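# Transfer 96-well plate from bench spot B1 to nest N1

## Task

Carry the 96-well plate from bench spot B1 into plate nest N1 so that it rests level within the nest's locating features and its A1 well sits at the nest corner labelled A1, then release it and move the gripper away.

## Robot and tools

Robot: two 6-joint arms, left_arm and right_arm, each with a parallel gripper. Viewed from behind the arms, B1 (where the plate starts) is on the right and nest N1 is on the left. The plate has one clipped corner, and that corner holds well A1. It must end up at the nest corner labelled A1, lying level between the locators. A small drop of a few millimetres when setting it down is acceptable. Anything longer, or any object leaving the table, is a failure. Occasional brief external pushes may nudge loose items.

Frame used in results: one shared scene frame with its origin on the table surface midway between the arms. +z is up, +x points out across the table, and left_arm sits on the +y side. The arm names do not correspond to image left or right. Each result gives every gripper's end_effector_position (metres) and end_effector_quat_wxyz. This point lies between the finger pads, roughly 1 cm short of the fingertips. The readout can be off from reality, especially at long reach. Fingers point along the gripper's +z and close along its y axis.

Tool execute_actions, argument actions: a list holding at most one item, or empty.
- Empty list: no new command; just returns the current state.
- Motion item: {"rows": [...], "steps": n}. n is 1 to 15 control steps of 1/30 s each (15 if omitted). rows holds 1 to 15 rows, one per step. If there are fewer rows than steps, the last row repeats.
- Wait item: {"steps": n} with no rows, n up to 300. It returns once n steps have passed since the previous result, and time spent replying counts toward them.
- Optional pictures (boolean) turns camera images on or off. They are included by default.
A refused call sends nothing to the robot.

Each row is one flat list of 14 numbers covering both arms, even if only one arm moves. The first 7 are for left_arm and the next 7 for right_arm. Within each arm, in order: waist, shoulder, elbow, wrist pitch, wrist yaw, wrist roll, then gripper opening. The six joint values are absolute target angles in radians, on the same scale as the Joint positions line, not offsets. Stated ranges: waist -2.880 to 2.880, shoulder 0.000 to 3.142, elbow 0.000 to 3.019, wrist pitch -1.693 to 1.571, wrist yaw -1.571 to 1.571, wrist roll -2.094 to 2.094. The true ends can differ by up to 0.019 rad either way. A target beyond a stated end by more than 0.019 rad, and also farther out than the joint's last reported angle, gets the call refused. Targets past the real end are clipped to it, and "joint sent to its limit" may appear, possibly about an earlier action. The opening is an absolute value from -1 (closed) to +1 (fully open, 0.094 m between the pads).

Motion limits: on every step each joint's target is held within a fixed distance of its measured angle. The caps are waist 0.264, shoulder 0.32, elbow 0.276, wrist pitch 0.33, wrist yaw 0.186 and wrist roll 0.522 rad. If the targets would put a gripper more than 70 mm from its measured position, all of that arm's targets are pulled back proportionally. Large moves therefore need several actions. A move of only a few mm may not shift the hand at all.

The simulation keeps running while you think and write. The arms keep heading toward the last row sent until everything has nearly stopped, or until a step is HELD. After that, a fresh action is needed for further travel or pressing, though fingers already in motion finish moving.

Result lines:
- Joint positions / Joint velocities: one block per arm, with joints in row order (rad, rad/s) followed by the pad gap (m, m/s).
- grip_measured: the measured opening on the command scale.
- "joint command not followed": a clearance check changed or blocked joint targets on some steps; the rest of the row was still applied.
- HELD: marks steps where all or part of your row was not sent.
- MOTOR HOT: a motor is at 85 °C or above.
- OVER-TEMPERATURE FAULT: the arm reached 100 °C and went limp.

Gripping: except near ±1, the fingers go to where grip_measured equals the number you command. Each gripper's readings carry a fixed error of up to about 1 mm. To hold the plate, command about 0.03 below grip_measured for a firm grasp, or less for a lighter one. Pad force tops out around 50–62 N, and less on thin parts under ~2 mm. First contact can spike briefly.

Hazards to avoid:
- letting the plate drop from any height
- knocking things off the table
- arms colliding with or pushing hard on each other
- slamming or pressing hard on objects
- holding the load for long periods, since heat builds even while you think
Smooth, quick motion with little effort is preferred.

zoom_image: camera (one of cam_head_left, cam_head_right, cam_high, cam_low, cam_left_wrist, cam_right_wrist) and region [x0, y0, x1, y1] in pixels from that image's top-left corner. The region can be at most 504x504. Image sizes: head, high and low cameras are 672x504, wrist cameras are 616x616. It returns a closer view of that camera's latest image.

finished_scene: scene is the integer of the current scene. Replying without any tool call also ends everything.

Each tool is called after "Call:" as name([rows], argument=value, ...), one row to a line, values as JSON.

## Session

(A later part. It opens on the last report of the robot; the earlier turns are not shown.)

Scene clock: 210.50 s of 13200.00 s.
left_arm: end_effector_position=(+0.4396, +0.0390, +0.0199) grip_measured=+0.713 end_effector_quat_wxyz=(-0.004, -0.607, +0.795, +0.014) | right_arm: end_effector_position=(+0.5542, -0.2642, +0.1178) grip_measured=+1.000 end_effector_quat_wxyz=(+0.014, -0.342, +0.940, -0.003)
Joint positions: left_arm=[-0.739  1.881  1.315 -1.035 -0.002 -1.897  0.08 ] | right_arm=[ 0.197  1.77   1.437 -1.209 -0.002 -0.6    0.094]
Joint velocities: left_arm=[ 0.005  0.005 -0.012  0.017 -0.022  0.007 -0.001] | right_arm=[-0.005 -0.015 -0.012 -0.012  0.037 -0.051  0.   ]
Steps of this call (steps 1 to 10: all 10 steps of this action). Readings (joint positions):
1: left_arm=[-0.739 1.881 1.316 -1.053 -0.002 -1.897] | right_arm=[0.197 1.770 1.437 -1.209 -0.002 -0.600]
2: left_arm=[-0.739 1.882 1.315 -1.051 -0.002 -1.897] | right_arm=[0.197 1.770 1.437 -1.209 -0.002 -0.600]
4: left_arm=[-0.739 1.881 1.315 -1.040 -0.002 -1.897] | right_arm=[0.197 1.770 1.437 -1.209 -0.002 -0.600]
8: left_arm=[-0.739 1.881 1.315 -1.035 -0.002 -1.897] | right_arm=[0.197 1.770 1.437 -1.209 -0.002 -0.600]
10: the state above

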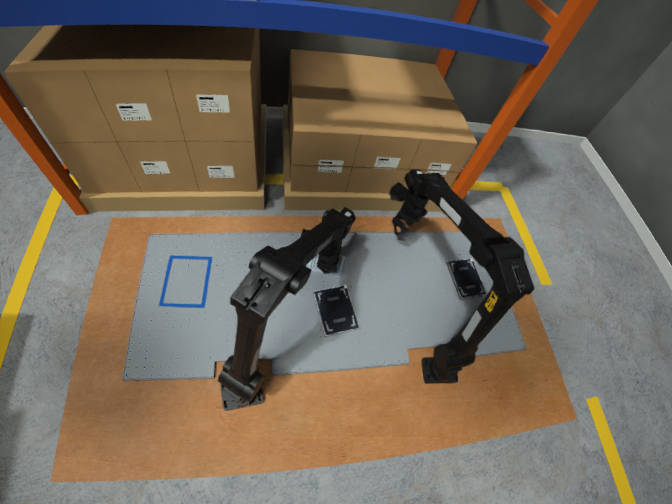

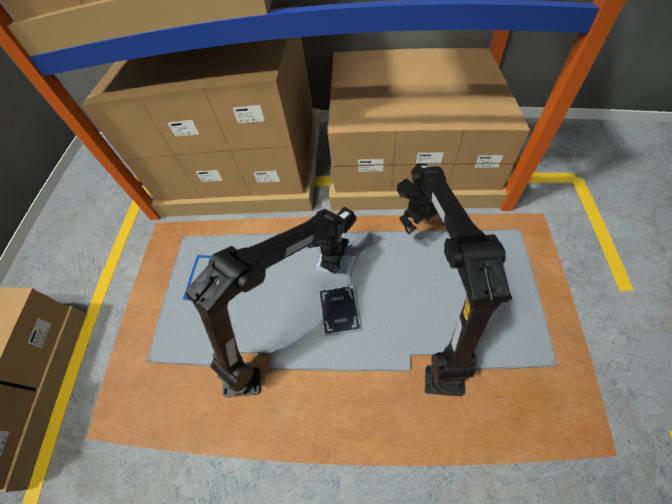

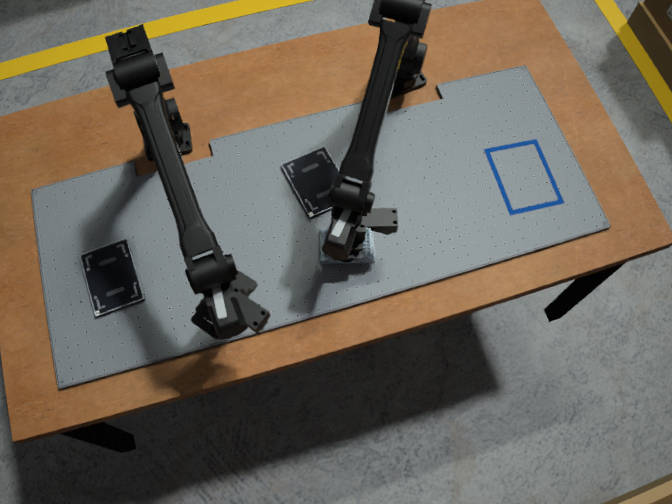

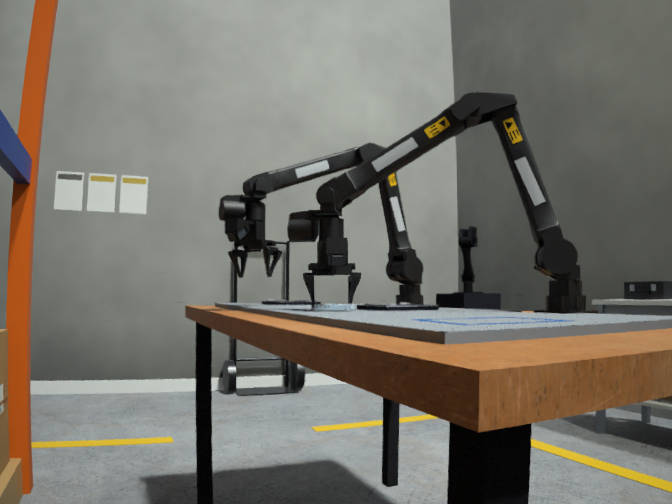

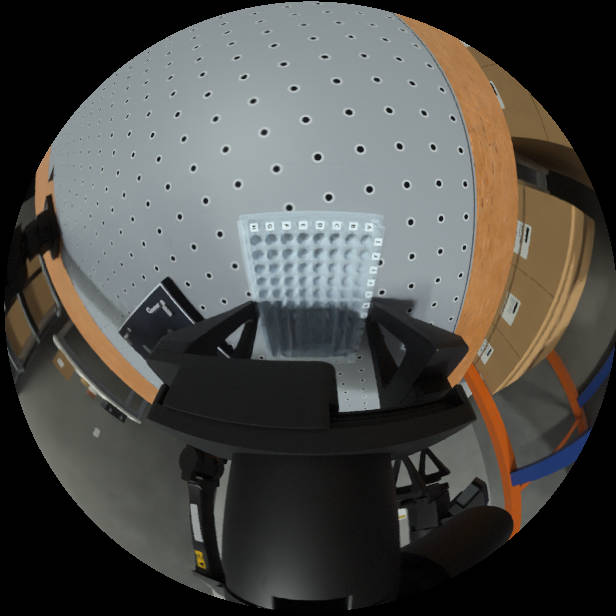

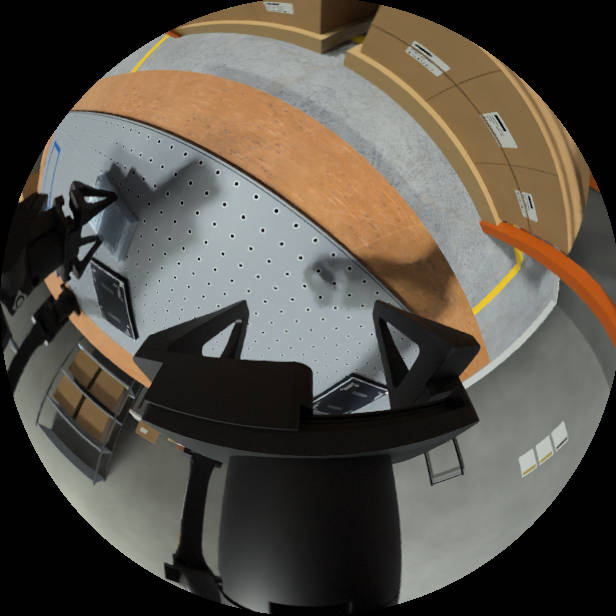

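Call:
execute_actions([
  {"rows": [[-0.739,1.898,1.312,-1.023,0,-1.895,0.685,0.2,1.782,1.497,-1.205,0,-0.615,1],[-0.739,1.902,1.311,-1.021,0,-1.895,0.685,0.2,1.782,1.497,-1.205,0,-0.615,1],[-0.739,1.904,1.311,-1.020,0,-1.895,0.685,0.2,1.782,1.497,-1.205,0,-0.615,1],[-0.739,1.904,1.311,-1.020,0,-1.895,0.685,0.2,1.782,1.497,-1.205,0,-0.615,1],[-0.739,1.904,1.311,-1.020,0,-1.895,0.685,0.2,1.782,1.497,-1.205,0,-0.615,1],[-0.739,1.904,1.311,-1.020,0,-1.895,0.70,0.2,1.782,1.497,-1.205,0,-0.615,1],[-0.739,1.89,1.315,-1.025,0,-1.895,0.715,0.2,1.782,1.497,-1.205,0,-0.615,1],[-0.739,1.885,1.315,-1.03,0,-1.895,0.725,0.2,1.782,1.497,-1.205,0,-0.615,1],[-0.739,1.885,1.315,-1.03,0,-1.895,0.74,0.2,1.782,1.497,-1.205,0,-0.615,1],[-0.739,1.885,1.315,-1.03,0,-1.895,0.76,0.2,1.782,1.497,-1.205,0,-0.615,1],[-0.739,1.885,1.315,-1.03,0,-1.895,0.80,0.2,1.782,1.497,-1.205,0,-0.615,1],[-0.739,1.885,1.315,-1.03,0,-1.895,0.86,0.2,1.782,1.497,-1.205,0,-0.615,1],[-0.739,1.875,1.34,-1.03,0,-1.895,0.93,0.2,1.782,1.497,-1.205,0,-0.615,1],[-0.739,1.865,1.355,-1.035,0,-1.895,1,0.2,1.782,1.497,-1.205,0,-0.615,1]], "steps": 15},
], pictures=false)

Call:
execute_actions([
  {"rows": [[-0.739,1.856,1.366,-1.04,0,-1.895,1,0.2,1.782,1.497,-1.205,0,-0.615,1],[-0.739,1.852,1.369,-1.045,0,-1.895,1,0.2,1.782,1.497,-1.205,0,-0.615,1],[-0.739,1.846,1.374,-1.047,0,-1.895,1,0.2,1.782,1.497,-1.205,0,-0.615,1],[-0.739,1.839,1.379,-1.05,0,-1.895,1,0.2,1.782,1.497,-1.205,0,-0.615,1],[-0.739,1.830,1.386,-1.056,0,-1.895,1,0.2,1.782,1.497,-1.205,0,-0.615,1],[-0.739,1.820,1.393,-1.066,0,-1.895,1,0.2,1.782,1.497,-1.205,0,-0.615,1],[-0.739,1.810,1.401,-1.079,0,-1.895,1,0.2,1.782,1.497,-1.205,0,-0.615,1],[-0.739,1.800,1.409,-1.094,0,-1.895,1,0.2,1.782,1.497,-1.205,0,-0.615,1],[-0.739,1.790,1.417,-1.11,0,-1.895,1,0.2,1.782,1.497,-1.205,0,-0.615,1],[-0.739,1.780,1.424,-1.127,0,-1.895,1,0.2,1.782,1.497,-1.205,0,-0.615,1],[-0.736,1.770,1.431,-1.144,0,-1.895,1,0.2,1.782,1.497,-1.205,0,-0.615,1],[-0.728,1.760,1.437,-1.16,0,-1.895,1,0.2,1.782,1.497,-1.205,0,-0.615,1],[-0.715,1.750,1.441,-1.175,0,-1.895,1,0.2,1.782,1.497,-1.205,0,-0.615,1],[-0.698,1.740,1.444,-1.19,0,-1.895,1,0.2,1.782,1.497,-1.205,0,-0.615,1],[-0.677,1.730,1.445,-1.20,0,-1.895,1,0.2,1.782,1.497,-1.205,0,-0.615,1]], "steps": 15},
], pictures=false)

Call:
execute_actions([
  {"rows": [[-0.652,1.72,1.445,-1.21,0,-1.895,1,0.2,1.782,1.497,-1.205,0,-0.615,1],[-0.623,1.71,1.445,-1.22,0,-1.895,1,0.2,1.782,1.497,-1.205,0,-0.615,1],[-0.592,1.70,1.445,-1.23,0,-1.895,1,0.2,1.782,1.497,-1.205,0,-0.615,1],[-0.558,1.70,1.445,-1.24,0,-1.895,1,0.2,1.782,1.497,-1.205,0,-0.615,1],[-0.521,1.70,1.445,-1.24,0,-1.895,1,0.203,1.782,1.497,-1.2,0,-0.62,1],[-0.483,1.70,1.445,-1.24,0,-1.895,1,0.211,1.784,1.498,-1.197,0,-0.62,1],[-0.443,1.70,1.445,-1.24,0,-1.895,1,0.224,1.785,1.5,-1.196,0,-0.625,1],[-0.402,1.70,1.445,-1.24,0,-1.895,1,0.242,1.788,1.501,-1.196,0,-0.625,1],[-0.361,1.70,1.445,-1.24,0,-1.895,1,0.263,1.791,1.504,-1.195,0,-0.63,1],[-0.319,1.70,1.445,-1.24,0,-1.895,1,0.289,1.794,1.506,-1.194,0,-0.63,1],[-0.277,1.70,1.445,-1.24,0,-1.895,1,0.317,1.798,1.509,-1.194,0,-0.635,1],[-0.236,1.70,1.445,-1.24,0,-1.895,1,0.348,1.802,1.512,-1.193,0,-0.635,1],[-0.195,1.70,1.445,-1.24,0,-1.895,1,0.381,1.807,1.516,-1.192,0,-0.635,1],[-0.155,1.70,1.445,-1.24,0,-1.895,1,0.415,1.811,1.519,-1.191,0,-0.635,1],[-0.117,1.70,1.445,-1.24,0,-1.895,1,0.450,1.816,1.523,-1.190,0,-0.635,1]], "steps": 15},
], pictures=false)

Call:
execute_actions([
  {"rows": [[-0.080,1.70,1.445,-1.24,0,-1.895,1,0.487,1.821,1.527,-1.189,0,-0.635,1],[-0.046,1.70,1.445,-1.24,0,-1.895,1,0.523,1.826,1.530,-1.188,0,-0.635,1],[-0.015,1.70,1.445,-1.24,0,-1.895,1,0.560,1.831,1.534,-1.187,0,-0.635,1],[0.014,1.70,1.445,-1.24,0,-1.895,1,0.595,1.836,1.538,-1.187,0,-0.635,1],[0.039,1.70,1.445,-1.24,0,-1.895,1,0.629,1.840,1.541,-1.186,0,-0.635,1],[0.059,1.70,1.445,-1.24,0,-1.895,1,0.662,1.845,1.545,-1.185,0,-0.635,1],[0.076,1.70,1.445,-1.24,0,-1.895,1,0.693,1.849,1.548,-1.185,0,-0.635,1],[0.089,1.70,1.445,-1.24,0,-1.895,1,0.721,1.853,1.551,-1.184,0,-0.635,1],[0.097,1.70,1.445,-1.24,0,-1.895,1,0.747,1.856,1.553,-1.184,0,-0.635,1],[0.1,1.70,1.445,-1.24,0,-1.895,1,0.768,1.859,1.556,-1.183,0,-0.635,1],[0.1,1.70,1.445,-1.24,0,-1.895,1,0.786,1.862,1.558,-1.183,0,-0.635,1],[0.1,1.70,1.445,-1.24,0,-1.895,1,0.799,1.864,1.559,-1.183,0,-0.635,1],[0.1,1.70,1.445,-1.24,0,-1.895,1,0.807,1.865,1.56,-1.183,0,-0.635,1],[0.1,1.70,1.445,-1.24,0,-1.895,1,0.81,1.865,1.56,-1.183,0,-0.635,1]], "steps": 15},
], pictures=false)

Call:
execute_actions([
  {"steps": 10},
])

Call:
zoom_image(camera="cam_right_wrist", region=[211, 160, 411, 360])

Scene clock: 240.67 s of 13200.00 s.
left_arm: end_effector_position=(+0.4397, +0.0389, +0.0199) grip_measured=+1.000 end_effector_quat_wxyz=(-0.004, -0.607, +0.795, +0.014) | right_arm: end_effector_position=(+0.5542, -0.2642, +0.1178) grip_measured=+1.000 end_effector_quat_wxyz=(+0.014, -0.342, +0.940, -0.003)
Joint positions: left_arm=[-0.739  1.881  1.315 -1.034 -0.002 -1.897  0.094] | right_arm=[ 0.197  1.77   1.437 -1.209 -0.002 -0.6    0.094]
Joint velocities: left_arm=[-0.005 -0.005  0.002 -0.017 -0.022 -0.095  0.   ] | right_arm=[-0.015  0.005  0.007  0.007 -0.022 -0.051  0.   ]
Steps of this call (steps 1 to 15: the robot went on to your last target; steps 16 to 90: nothing new was sent; then 26.67 s passed at rest; steps 91 to 105: all 15 steps of this action). Readings (joint positions):
91: left_arm=[-0.739 1.881 1.315 -1.034 -0.002 -1.897] | right_arm=[0.197 1.770 1.437 -1.209 -0.002 -0.600]
92: left_arm=[-0.739 1.881 1.315 -1.034 -0.002 -1.897] | right_arm=[0.197 1.770 1.437 -1.209 -0.002 -0.600]
94: left_arm=[-0.739 1.881 1.315 -1.034 -0.002 -1.897] | right_arm=[0.197 1.770 1.437 -1.209 -0.002 -0.600]
98: left_arm=[-0.739 1.881 1.315 -1.034 -0.002 -1.897] | right_arm=[0.197 1.770 1.437 -1.209 -0.002 -0.600]
105: the state above

Scene clock: 241.17 s of 13200.00 s.
left_arm: end_effector_position=(+0.4427, +0.0414, +0.0762) grip_measured=+1.000 end_effector_quat_wxyz=(-0.002, -0.610, +0.792, +0.009) | right_arm: end_effector_position=(+0.5542, -0.2642, +0.1178) grip_measured=+1.000 end_effector_quat_wxyz=(+0.014, -0.342, +0.940, -0.003)
Joint positions: left_arm=[-0.731  1.808  1.374 -1.156 -0.002 -1.897  0.094] | right_arm=[ 0.197  1.77   1.437 -1.209 -0.002 -0.6    0.094]
Joint velocities: left_arm=[ 0.161 -0.386  0.134 -0.388  0.037  0.066  0.   ] | right_arm=[-0.005 -0.005 -0.002  0.012  0.022  0.037  0.   ]
Steps of this call (steps 1 to 15: all 15 steps of this action). Readings (joint positions):
1: left_arm=[-0.739 1.881 1.315 -1.034 -0.002 -1.897] | right_arm=[0.197 1.770 1.437 -1.209 -0.002 -0.600]
2: left_arm=[-0.739 1.881 1.315 -1.034 -0.002 -1.897] | right_arm=[0.197 1.770 1.437 -1.209 -0.002 -0.600]
4: left_arm=[-0.739 1.881 1.317 -1.036 -0.002 -1.897] | right_arm=[0.197 1.770 1.437 -1.209 -0.002 -0.600]
8: left_arm=[-0.739 1.875 1.335 -1.061 -0.002 -1.897] | right_arm=[0.197 1.770 1.437 -1.209 -0.002 -0.600]
15: the state above

Scene clock: 241.67 s of 13200.00 s.
left_arm: end_effector_position=(+0.5166, +0.2731, +0.1189) grip_measured=+1.000 end_effector_quat_wxyz=(-0.002, +0.780, -0.626, +0.003) | right_arm: end_effector_position=(+0.5455, -0.1876, +0.1184) grip_measured=+1.000 end_effector_quat_wxyz=(+0.019, -0.415, +0.910, -0.004)
Joint positions: left_arm=[-0.254  1.727  1.382 -1.218 -0.001 -1.897  0.094] | right_arm=[ 0.342  1.775  1.446 -1.203  0.002 -0.613  0.094]
Joint velocities: left_arm=[ 1.304 -0.024  0.007  0.007  0.037 -0.022  0.   ] | right_arm=[ 1.021  0.054  0.09   0.042  0.007 -0.081  0.   ]
Steps of this call (steps 1 to 15: all 15 steps of this action). Readings (joint positions):
1: left_arm=[-0.724 1.795 1.378 -1.168 -0.001 -1.897] | right_arm=[0.197 1.770 1.437 -1.209 -0.002 -0.600]
2: left_arm=[-0.712 1.781 1.380 -1.179 -0.001 -1.897] | right_arm=[0.197 1.770 1.437 -1.209 -0.002 -0.600]
4: left_arm=[-0.675 1.756 1.382 -1.198 -0.001 -1.897] | right_arm=[0.197 1.770 1.437 -1.209 -0.002 -0.600]
8: left_arm=[-0.551 1.728 1.382 -1.217 -0.001 -1.897] | right_arm=[0.202 1.770 1.437 -1.209 -0.001 -0.604]
15: the state above

Scene clock: 242.17 s of 13200.00 s.
left_arm: end_effector_position=(+0.5002, +0.4694, +0.1221) grip_measured=+1.000 end_effector_quat_wxyz=(-0.002, +0.886, -0.463, +0.001) | right_arm: end_effector_position=(+0.4343, +0.0614, +0.1017) grip_measured=+1.000 end_effector_quat_wxyz=(+0.017, -0.631, +0.775, +0.002)
Joint positions: left_arm=[ 0.135  1.727  1.391 -1.229 -0.002 -1.897  0.094] | right_arm=[ 0.844  1.843  1.496 -1.19  -0.002 -0.621  0.094]
Joint velocities: left_arm=[-0.249  0.005 -0.007 -0.012  0.007  0.022  0.   ] | right_arm=[ 0.259  0.024 -0.002 -0.027 -0.007 -0.022  0.   ]
Steps of this call (steps 1 to 15: all 15 steps of this action). Readings (joint positions):
1: left_arm=[-0.209 1.727 1.382 -1.218 -0.001 -1.897] | right_arm=[0.378 1.777 1.449 -1.202 0.002 -0.613]
2: left_arm=[-0.163 1.727 1.382 -1.219 -0.001 -1.897] | right_arm=[0.416 1.781 1.452 -1.201 0.002 -0.614]
4: left_arm=[-0.073 1.727 1.383 -1.221 -0.001 -1.897] | right_arm=[0.495 1.789 1.459 -1.199 0.002 -0.614]
8: left_arm=[0.085 1.727 1.389 -1.226 -0.001 -1.897] | right_arm=[0.657 1.815 1.481 -1.195 0.002 -0.617]
15: the state above

Scene clock: 242.50 s of 13200.00 s.
left_arm: end_effector_position=(+0.5055, +0.4494, +0.1221) grip_measured=+1.000 end_effector_quat_wxyz=(-0.002, +0.877, -0.481, +0.001) | right_arm: end_effector_position=(+0.4475, +0.0466, +0.1015) grip_measured=+1.000 end_effector_quat_wxyz=(+0.017, -0.618, +0.786, +0.001)
Joint positions: left_arm=[ 0.094  1.727  1.391 -1.229 -0.002 -1.897  0.094] | right_arm=[ 0.809  1.843  1.496 -1.19  -0.001 -0.621  0.094]
Joint velocities: left_arm=[-0.005 -0.005 -0.002 -0.002 -0.007  0.007  0.   ] | right_arm=[-0.073 -0.005 -0.012 -0.002  0.022 -0.007  0.   ]
Steps of this call (steps 1 to 10: the robot went on to your last target). Readings (joint positions):
1: left_arm=[0.127 1.727 1.391 -1.229 -0.002 -1.897] | right_arm=[0.850 1.843 1.496 -1.190 -0.002 -0.621]
2: left_arm=[0.118 1.727 1.391 -1.229 -0.002 -1.897] | right_arm=[0.850 1.843 1.496 -1.190 -0.002 -0.621]
4: left_arm=[0.103 1.727 1.391 -1.229 -0.002 -1.897] | right_arm=[0.842 1.843 1.496 -1.190 -0.002 -0.621]
8: left_arm=[0.094 1.727 1.391 -1.229 -0.002 -1.897] | right_arm=[0.817 1.843 1.496 -1.190 -0.002 -0.621]
10: the state above

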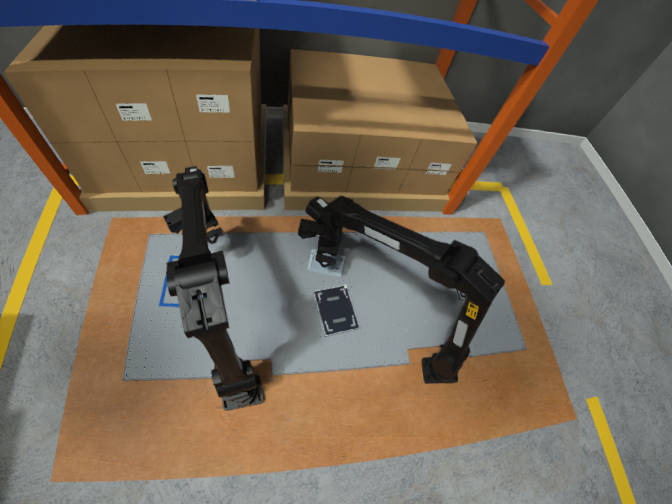

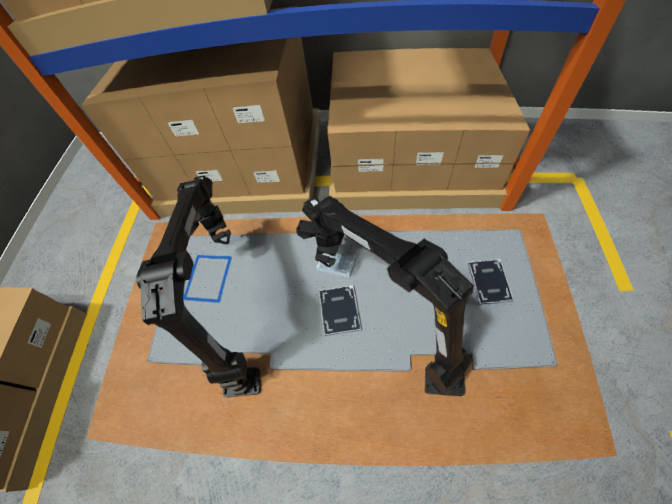

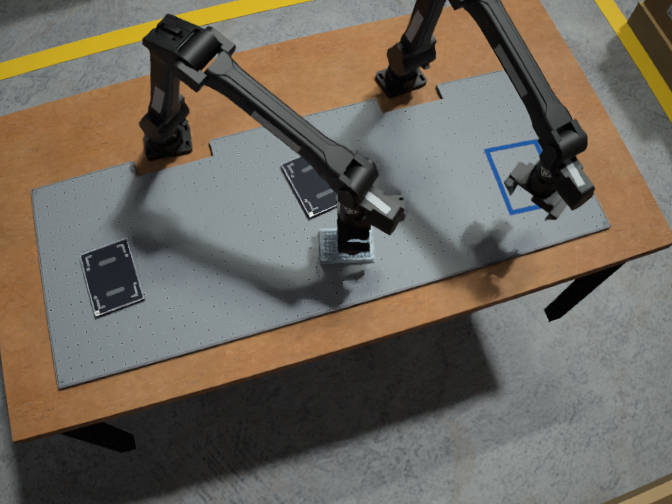

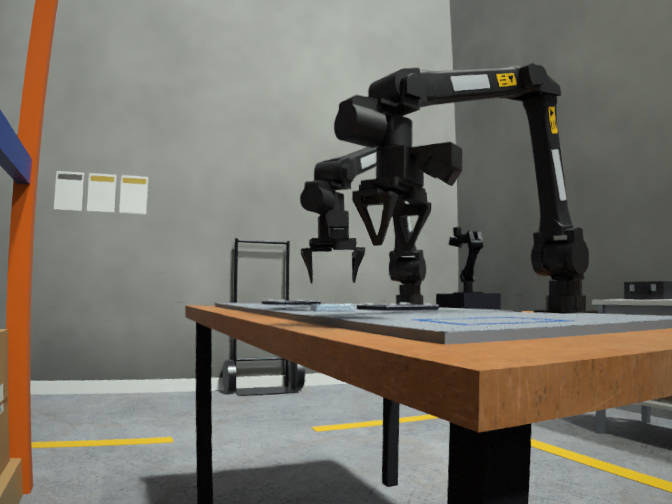

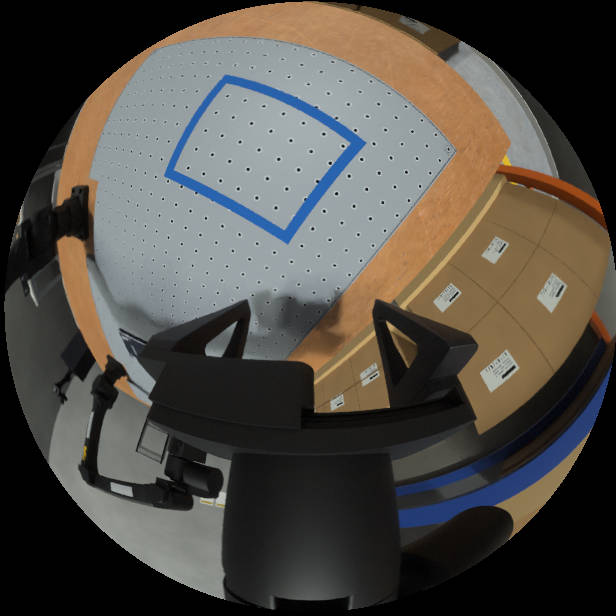

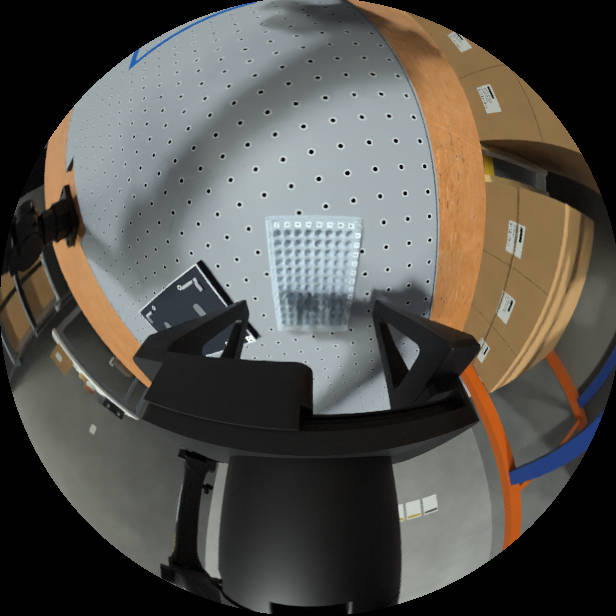

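Region (211, 160, 411, 360) of cam_right_wrist's 616x616 image, scaled by 2.520, with more detail than that image has.

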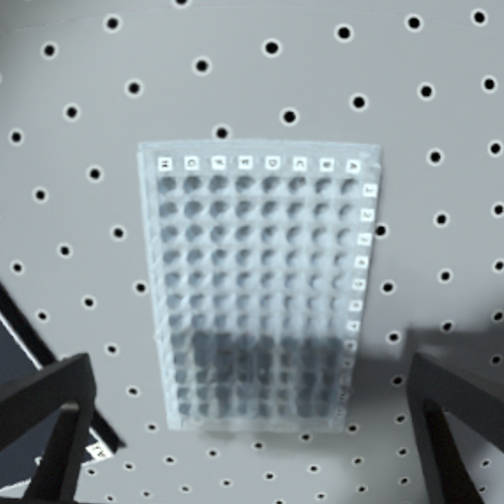

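Call:
execute_actions(actions=[])

Scene clock: 259.33 s of 13200.00 s.
left_arm: end_effector_position=(+0.5055, +0.4494, +0.1221) grip_measured=+1.000 end_effector_quat_wxyz=(-0.002, +0.877, -0.481, +0.001) | right_arm: end_effector_position=(+0.4481, +0.0459, +0.1015) grip_measured=+1.000 end_effector_quat_wxyz=(+0.017, -0.617, +0.787, +0.001)
Joint positions: left_arm=[ 0.094  1.727  1.391 -1.229 -0.002 -1.897  0.094] | right_arm=[ 0.807  1.843  1.496 -1.19  -0.001 -0.621  0.094]
Joint velocities: left_arm=[-0.015 -0.015  0.002  0.012 -0.022  0.037  0.   ] | right_arm=[ 0.015 -0.024  0.007 -0.022  0.022  0.051  0.   ]
Steps of this call (steps 1 to 30: the robot went on to your last target; steps 31 to 90: nothing new was sent; then 13.83 s passed at rest). Readings (joint positions):
1: left_arm=[0.094 1.727 1.391 -1.229 -0.002 -1.897] | right_arm=[0.807 1.843 1.496 -1.190 -0.001 -0.621]
2: left_arm=[0.094 1.727 1.391 -1.229 -0.002 -1.897] | right_arm=[0.807 1.843 1.496 -1.190 -0.001 -0.621]
4: left_arm=[0.094 1.727 1.391 -1.229 -0.002 -1.897] | right_arm=[0.807 1.843 1.496 -1.190 -0.001 -0.621]
8: left_arm=[0.094 1.727 1.391 -1.229 -0.002 -1.897] | right_arm=[0.807 1.843 1.496 -1.190 -0.001 -0.621]
90: the state above
All arms were judged still, so your last target was given up. Only a new action makes them travel on or press farther. Fingers that are still opening or closing keep moving.

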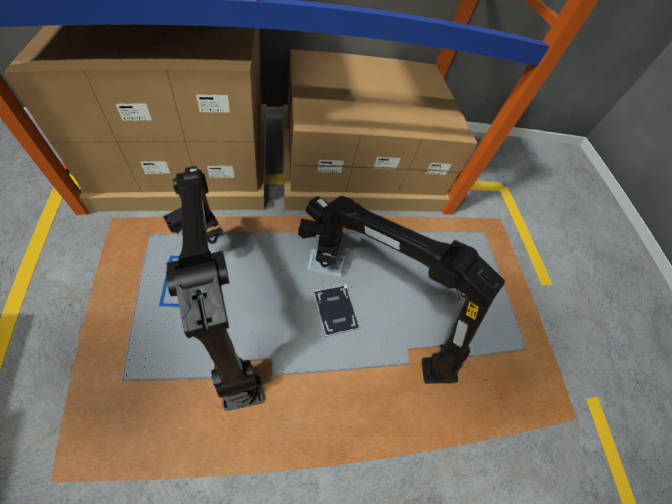

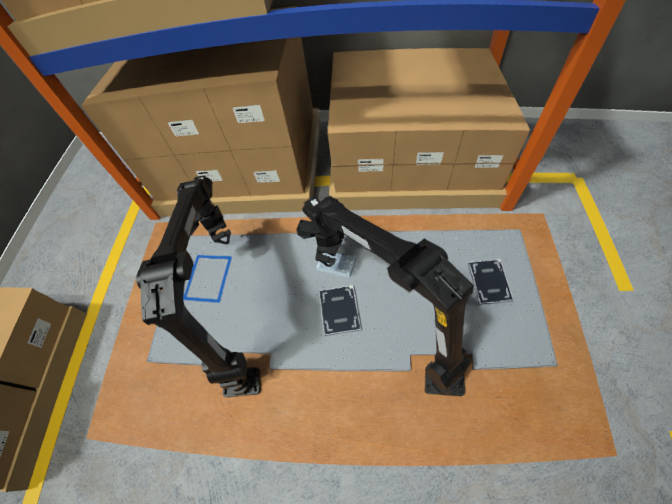

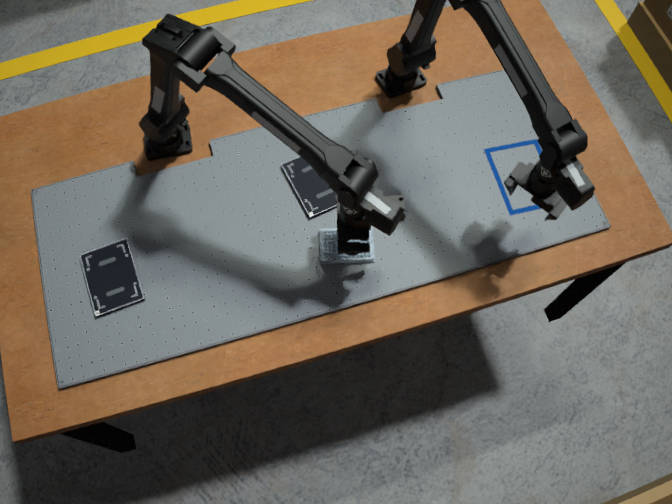

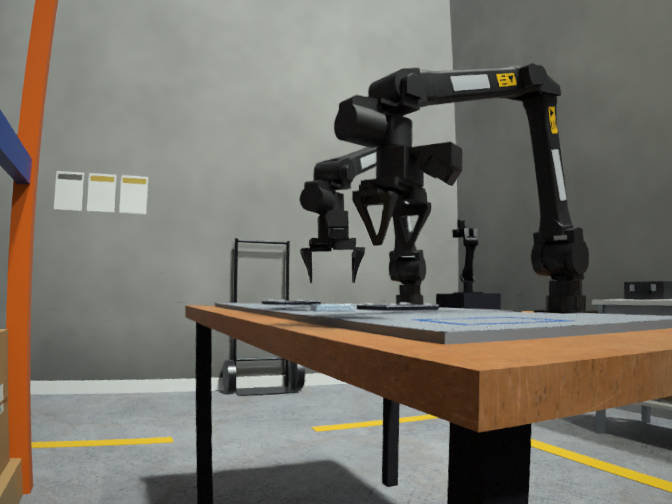

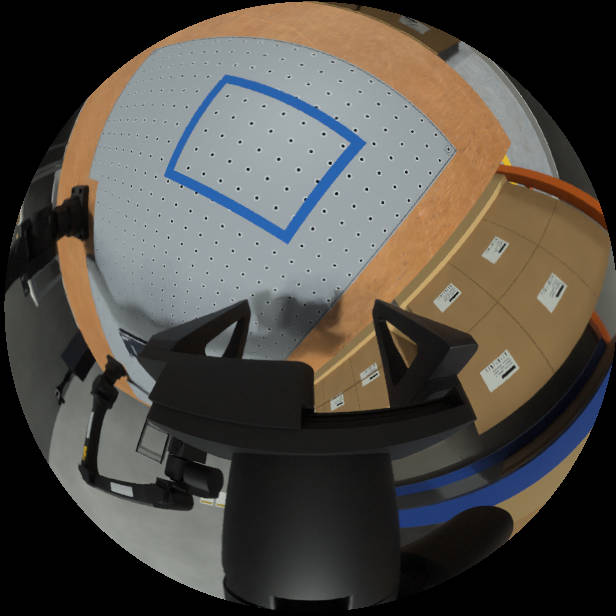

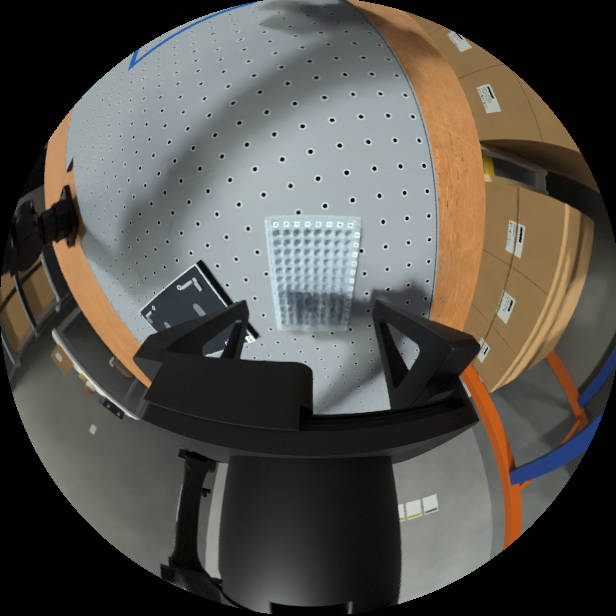

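Call:
execute_actions([
  {"rows":[[0.1,1.70,1.445,-1.24,0,-1.895,1,0.803,1.866,1.492,-1.188,0,-0.63,1],[0.1,1.70,1.445,-1.24,0,-1.895,1,0.801,1.868,1.489,-1.186,0,-0.632,1],[0.1,1.70,1.445,-1.24,0,-1.895,1,0.799,1.870,1.484,-1.182,0,-0.634,1],[0.1,1.70,1.445,-1.24,0,-1.895,1,0.797,1.872,1.478,-1.176,0,-0.636,1],[0.1,1.70,1.445,-1.24,0,-1.895,1,0.795,1.875,1.471,-1.168,0,-0.638,1],[0.1,1.70,1.445,-1.24,0,-1.895,1,0.793,1.878,1.463,-1.159,0,-0.64,1],[0.1,1.70,1.445,-1.24,0,-1.895,1,0.792,1.880,1.455,-1.149,0,-0.642,1],[0.1,1.70,1.445,-1.24,0,-1.895,1,0.791,1.882,1.448,-1.139,0,-0.644,1],[0.1,1.70,1.445,-1.24,0,-1.895,1,0.790,1.884,1.441,-1.129,0,-0.645,1],[0.1,1.70,1.445,-1.24,0,-1.895,1,0.790,1.886,1.435,-1.120,0,-0.645,1],[0.1,1.70,1.445,-1.24,0,-1.895,1,0.790,1.887,1.431,-1.112,0,-0.645,1],[0.1,1.70,1.445,-1.24,0,-1.895,1,0.790,1.888,1.429,-1.105,0,-0.645,1],[0.1,1.70,1.445,-1.24,0,-1.895,1,0.790,1.888,1.428,-1.100,0,-0.645,1],[0.1,1.70,1.445,-1.24,0,-1.895,1,0.790,1.888,1.428,-1.097,0,-0.645,1]],"steps":15},
], pictures=false)

Call:
execute_actions([
  {"steps":10},
])

Call:
zoom_image(camera="cam_right_wrist", region=[211,160,411,360])

Scene clock: 271.83 s of 13200.00 s.
left_arm: end_effector_position=(+0.5055, +0.4494, +0.1221) grip_measured=+1.000 end_effector_quat_wxyz=(-0.002, +0.877, -0.481, +0.001) | right_arm: end_effector_position=(+0.4481, +0.0377, +0.0710) grip_measured=+1.000 end_effector_quat_wxyz=(+0.016, -0.615, +0.788, +0.001)
Joint positions: left_arm=[ 0.094  1.727  1.391 -1.229 -0.002 -1.897  0.094] | right_arm=[ 0.796  1.862  1.438 -1.116 -0.001 -0.628  0.094]
Joint velocities: left_arm=[-0.015  0.005  0.007 -0.002  0.022 -0.037  0.   ] | right_arm=[-0.015  0.103 -0.056  0.12   0.037  0.081  0.   ]
Steps of this call (steps 1 to 90: nothing new was sent; then 9.00 s passed at rest; steps 91 to 105: all 15 steps of this action). Readings (joint positions):
91: left_arm=[0.094 1.727 1.391 -1.229 -0.002 -1.897] | right_arm=[0.807 1.843 1.496 -1.190 -0.001 -0.621]
92: left_arm=[0.094 1.727 1.391 -1.229 -0.002 -1.897] | right_arm=[0.807 1.843 1.496 -1.190 -0.001 -0.621]
94: left_arm=[0.094 1.727 1.391 -1.229 -0.002 -1.897] | right_arm=[0.807 1.843 1.495 -1.189 -0.001 -0.621]
98: left_arm=[0.094 1.727 1.391 -1.229 -0.002 -1.897] | right_arm=[0.804 1.843 1.476 -1.166 -0.001 -0.624]
105: the state above

Scene clock: 272.17 s of 13200.00 s.
left_arm: end_effector_position=(+0.5055, +0.4494, +0.1221) grip_measured=+1.000 end_effector_quat_wxyz=(-0.002, +0.877, -0.481, +0.001) | right_arm: end_effector_position=(+0.4486, +0.0381, +0.0671) grip_measured=+1.000 end_effector_quat_wxyz=(+0.015, -0.616, +0.788, +0.001)
Joint positions: left_arm=[ 0.094  1.727  1.391 -1.229 -0.002 -1.897  0.094] | right_arm=[ 0.796  1.868  1.436 -1.108 -0.001 -0.63   0.094]
Joint velocities: left_arm=[-0.015  0.005 -0.002  0.007 -0.037 -0.095  0.   ] | right_arm=[ 0.005 -0.005  0.012  0.002 -0.051 -0.007  0.   ]
Steps of this call (steps 1 to 10: the robot went on to your last target). Readings (joint positions):
1: left_arm=[0.094 1.727 1.391 -1.229 -0.002 -1.897] | right_arm=[0.796 1.865 1.437 -1.113 -0.001 -0.629]
2: left_arm=[0.094 1.727 1.391 -1.229 -0.002 -1.897] | right_arm=[0.796 1.867 1.436 -1.112 -0.001 -0.629]
4: left_arm=[0.094 1.727 1.391 -1.229 -0.002 -1.897] | right_arm=[0.796 1.868 1.436 -1.110 -0.001 -0.629]
8: left_arm=[0.094 1.727 1.391 -1.229 -0.002 -1.897] | right_arm=[0.796 1.868 1.436 -1.108 -0.001 -0.630]
10: the state above

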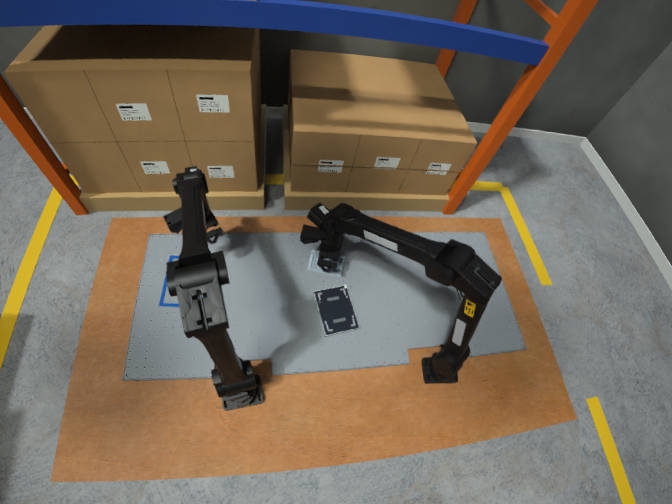

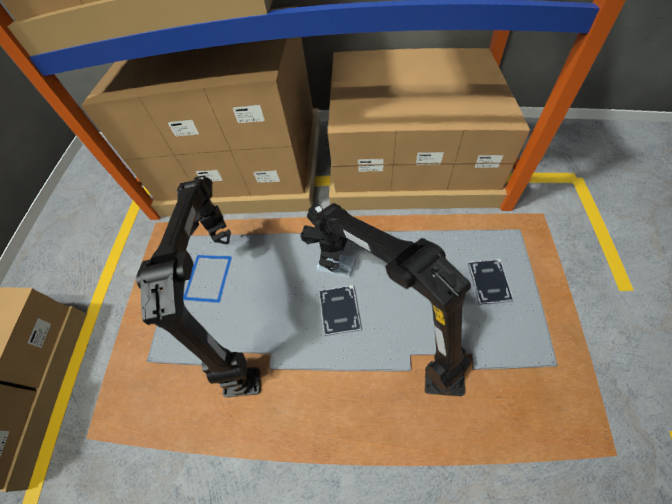

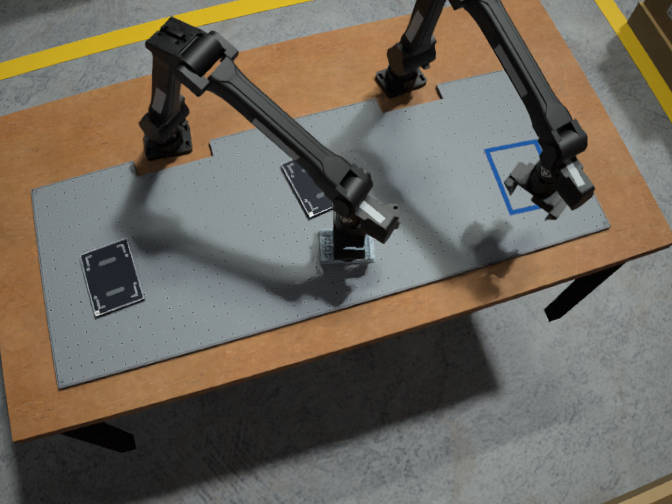

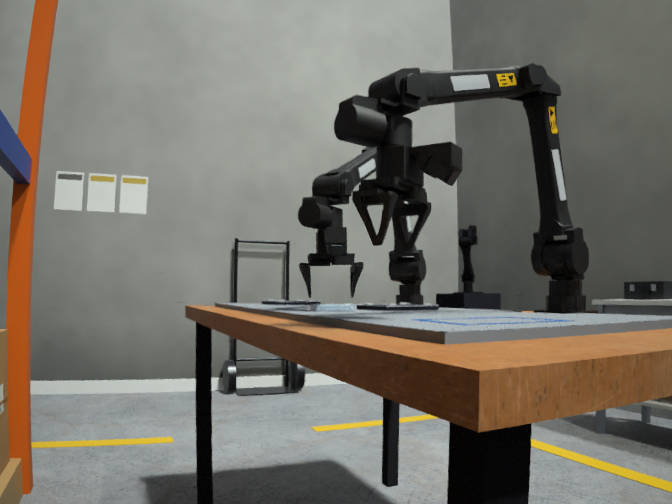

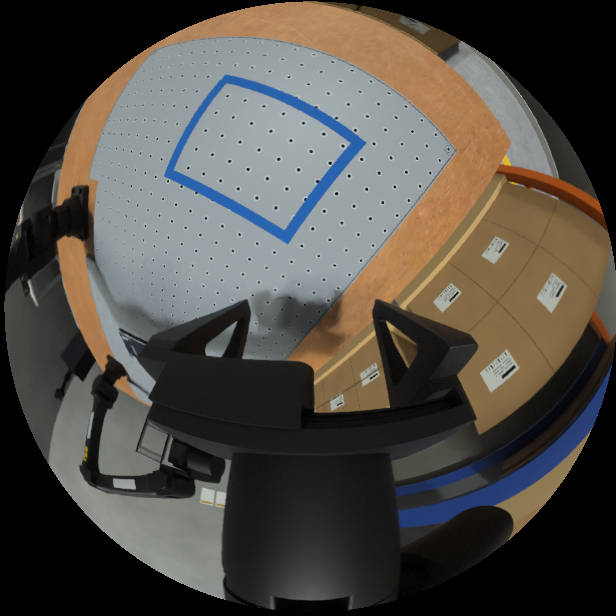

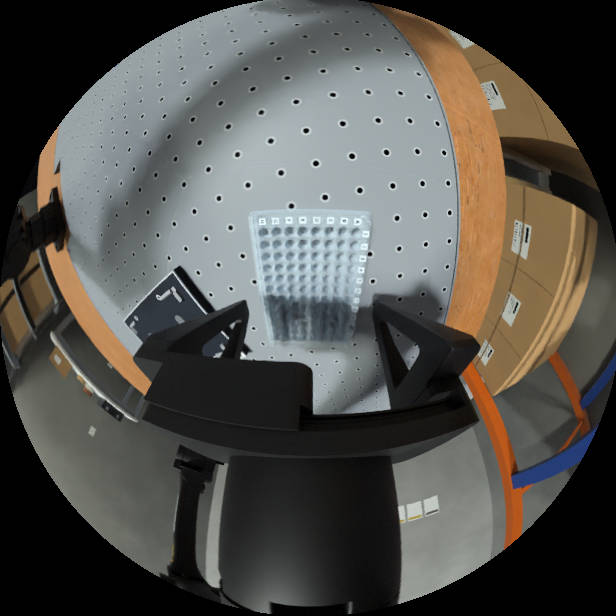

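Region (211, 160, 411, 360) of cam_right_wrist's 616x616 image, scaled by 2.520, with more detail than that image has.

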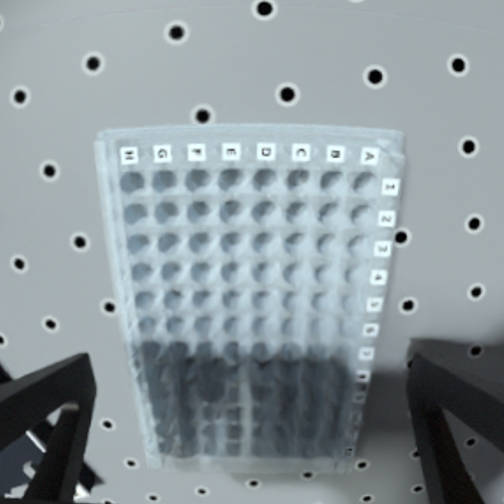

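Call:
execute_actions([
  {"rows":[[0.1,1.70,1.445,-1.24,0,-1.895,1,0.790,1.891,1.428,-1.097,0,-0.645,1],[0.1,1.70,1.445,-1.24,0,-1.895,1,0.790,1.894,1.427,-1.096,0,-0.645,1],[0.1,1.70,1.445,-1.24,0,-1.895,1,0.790,1.897,1.425,-1.094,0,-0.645,1],[0.1,1.70,1.445,-1.24,0,-1.895,1,0.790,1.900,1.423,-1.090,0,-0.645,1],[0.1,1.70,1.445,-1.24,0,-1.895,1,0.790,1.903,1.420,-1.085,0,-0.645,1],[0.1,1.70,1.445,-1.24,0,-1.895,1,0.790,1.905,1.417,-1.080,0,-0.645,1],[0.1,1.70,1.445,-1.24,0,-1.895,1,0.790,1.907,1.414,-1.074,0,-0.645,1],[0.1,1.70,1.445,-1.24,0,-1.895,1,0.790,1.909,1.411,-1.068,0,-0.645,1],[0.1,1.70,1.445,-1.24,0,-1.895,1,0.790,1.911,1.408,-1.062,0,-0.645,1],[0.1,1.70,1.445,-1.24,0,-1.895,1,0.790,1.912,1.406,-1.056,0,-0.645,1],[0.1,1.70,1.445,-1.24,0,-1.895,1,0.790,1.913,1.404,-1.051,0,-0.645,1],[0.1,1.70,1.445,-1.24,0,-1.895,1,0.790,1.914,1.403,-1.047,0,-0.645,1],[0.1,1.70,1.445,-1.24,0,-1.895,1,0.790,1.914,1.402,-1.044,0,-0.645,1]],"steps":15},
], pictures=false)

Call:
execute_actions([
  {"steps":10},
])

Call:
zoom_image(camera="cam_right_wrist", region=[211,160,411,360])

Call:
zoom_image(camera="cam_low", region=[290,260,390,320])

Scene clock: 281.30 s of 13200.00 s.
left_arm: end_effector_position=(+0.5055, +0.4494, +0.1221) grip_measured=+1.000 end_effector_quat_wxyz=(-0.002, +0.877, -0.481, +0.001) | right_arm: end_effector_position=(+0.4501, +0.0393, +0.0503) grip_measured=+1.000 end_effector_quat_wxyz=(+0.020, -0.616, +0.788, +0.001)
Joint positions: left_arm=[ 0.094  1.727  1.391 -1.229 -0.002 -1.897  0.094] | right_arm=[ 0.796  1.886  1.414 -1.059 -0.001 -0.63   0.094]
Joint velocities: left_arm=[-0.015 -0.005  0.012  0.002  0.007 -0.051  0.   ] | right_arm=[ 0.005  0.063 -0.066  0.051 -0.037  0.022  0.   ]
Steps of this call (steps 1 to 15: the robot went on to your last target; steps 16 to 90: nothing new was sent; then 5.63 s passed at rest; steps 91 to 105: all 15 steps of this action). Readings (joint positions):
91: left_arm=[0.094 1.727 1.391 -1.229 -0.002 -1.897] | right_arm=[0.796 1.868 1.436 -1.108 -0.001 -0.630]
92: left_arm=[0.094 1.727 1.391 -1.229 -0.002 -1.897] | right_arm=[0.796 1.868 1.436 -1.108 -0.001 -0.630]
94: left_arm=[0.094 1.727 1.391 -1.229 -0.002 -1.897] | right_arm=[0.796 1.868 1.436 -1.107 -0.001 -0.630]
98: left_arm=[0.094 1.727 1.391 -1.229 -0.002 -1.897] | right_arm=[0.796 1.870 1.431 -1.089 -0.001 -0.630]
105: the state above

Scene clock: 281.63 s of 13200.00 s.
left_arm: end_effector_position=(+0.5055, +0.4494, +0.1221) grip_measured=+1.000 end_effector_quat_wxyz=(-0.002, +0.877, -0.481, +0.001) | right_arm: end_effector_position=(+0.4497, +0.0390, +0.0472) grip_measured=+1.000 end_effector_quat_wxyz=(+0.018, -0.616, +0.788, +0.001)
Joint positions: left_arm=[ 0.094  1.727  1.391 -1.229 -0.002 -1.897  0.094] | right_arm=[ 0.796  1.89   1.412 -1.055 -0.001 -0.63   0.094]
Joint velocities: left_arm=[ 0.005  0.005  0.002 -0.007  0.022  0.037  0.   ] | right_arm=[-0.005  0.005  0.002 -0.002 -0.051 -0.022  0.   ]
Steps of this call (steps 1 to 10: the robot went on to your last target). Readings (joint positions):
1: left_arm=[0.094 1.727 1.391 -1.229 -0.002 -1.897] | right_arm=[0.796 1.888 1.413 -1.057 -0.001 -0.630]
2: left_arm=[0.094 1.727 1.391 -1.229 -0.002 -1.897] | right_arm=[0.796 1.889 1.412 -1.057 -0.001 -0.630]
4: left_arm=[0.094 1.727 1.391 -1.229 -0.002 -1.897] | right_arm=[0.796 1.890 1.412 -1.057 -0.001 -0.630]
8: left_arm=[0.094 1.727 1.391 -1.229 -0.002 -1.897] | right_arm=[0.796 1.890 1.412 -1.055 -0.001 -0.630]
10: the state above

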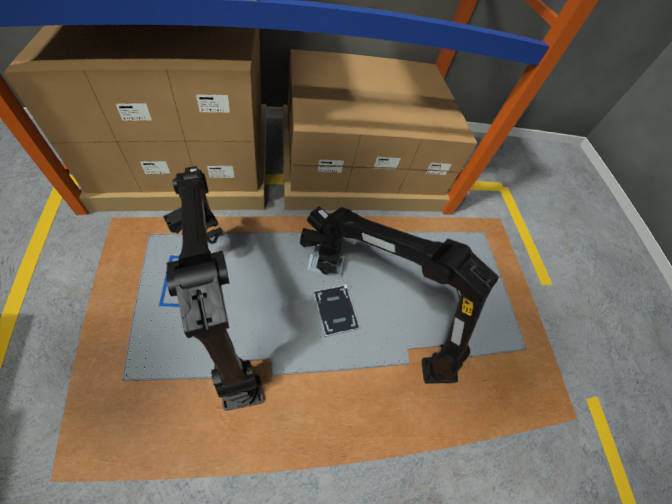

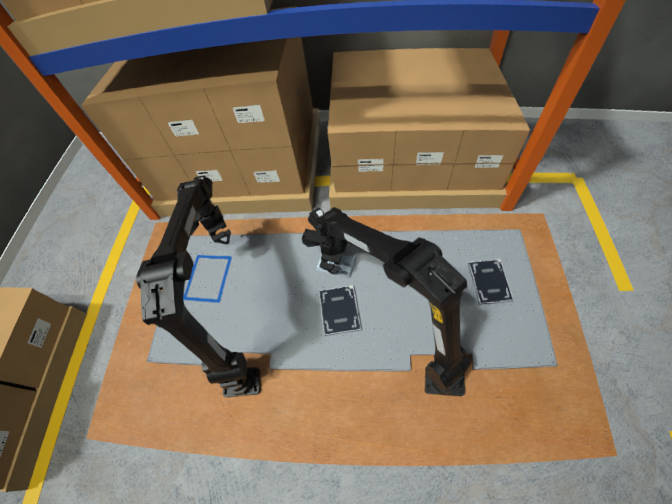

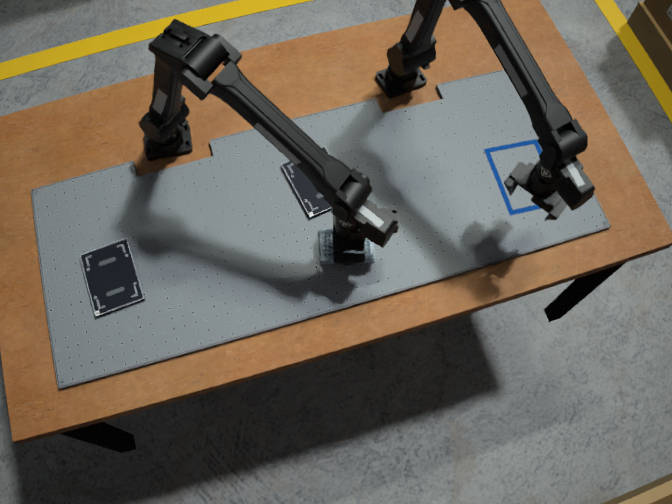

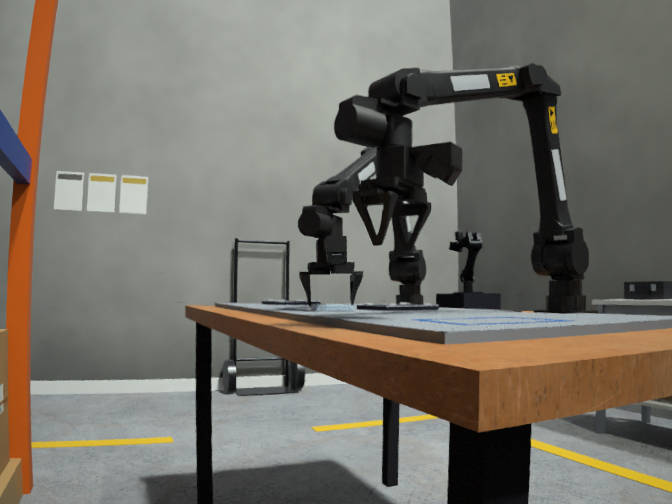

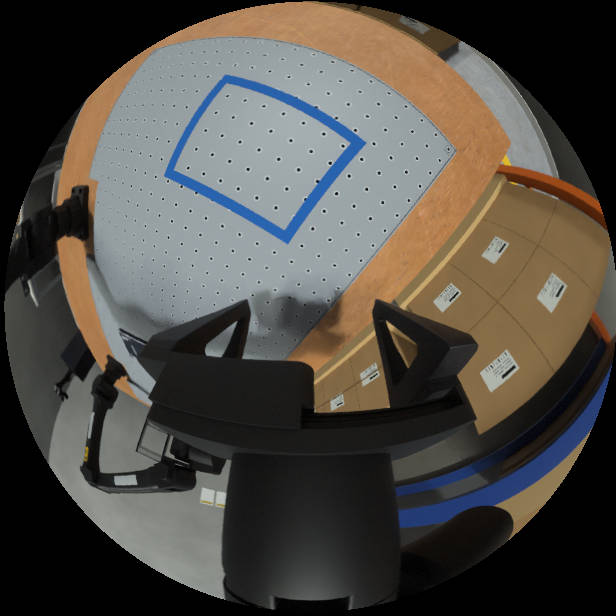

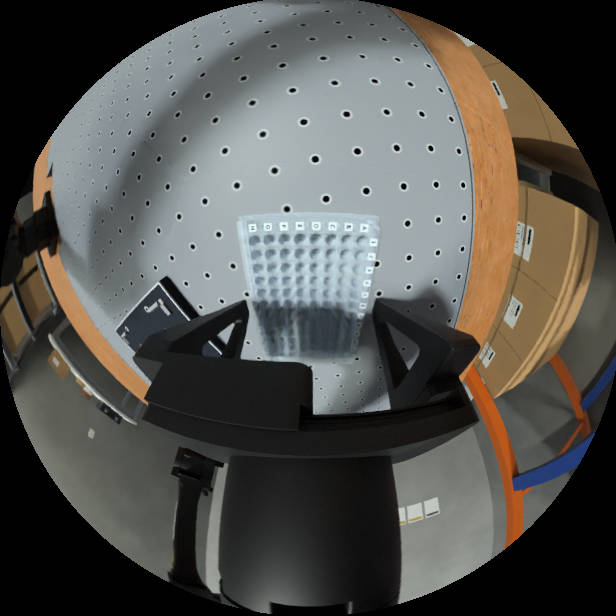

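Region (211, 160, 411, 360) of cam_right_wrist's 616x616 image, scaled by 2.520, with more detail than that image has.

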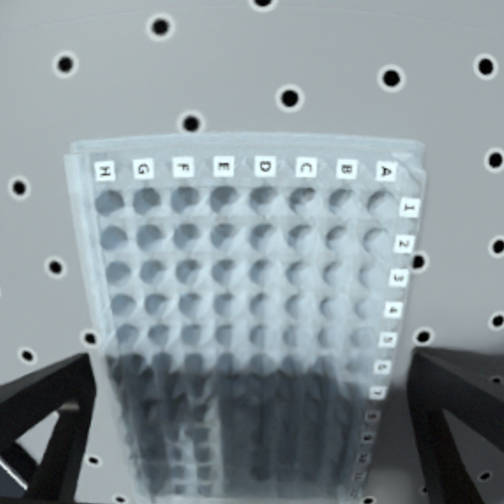

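Region (290, 260, 390, 320) of cam_low's 672x504 image, scaled by 5.040, with more detail than that image has; it fills the top 302 rows of this view, and the rest is white.

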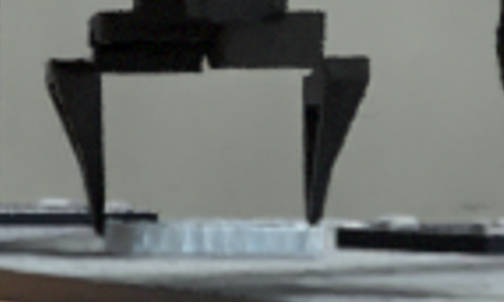

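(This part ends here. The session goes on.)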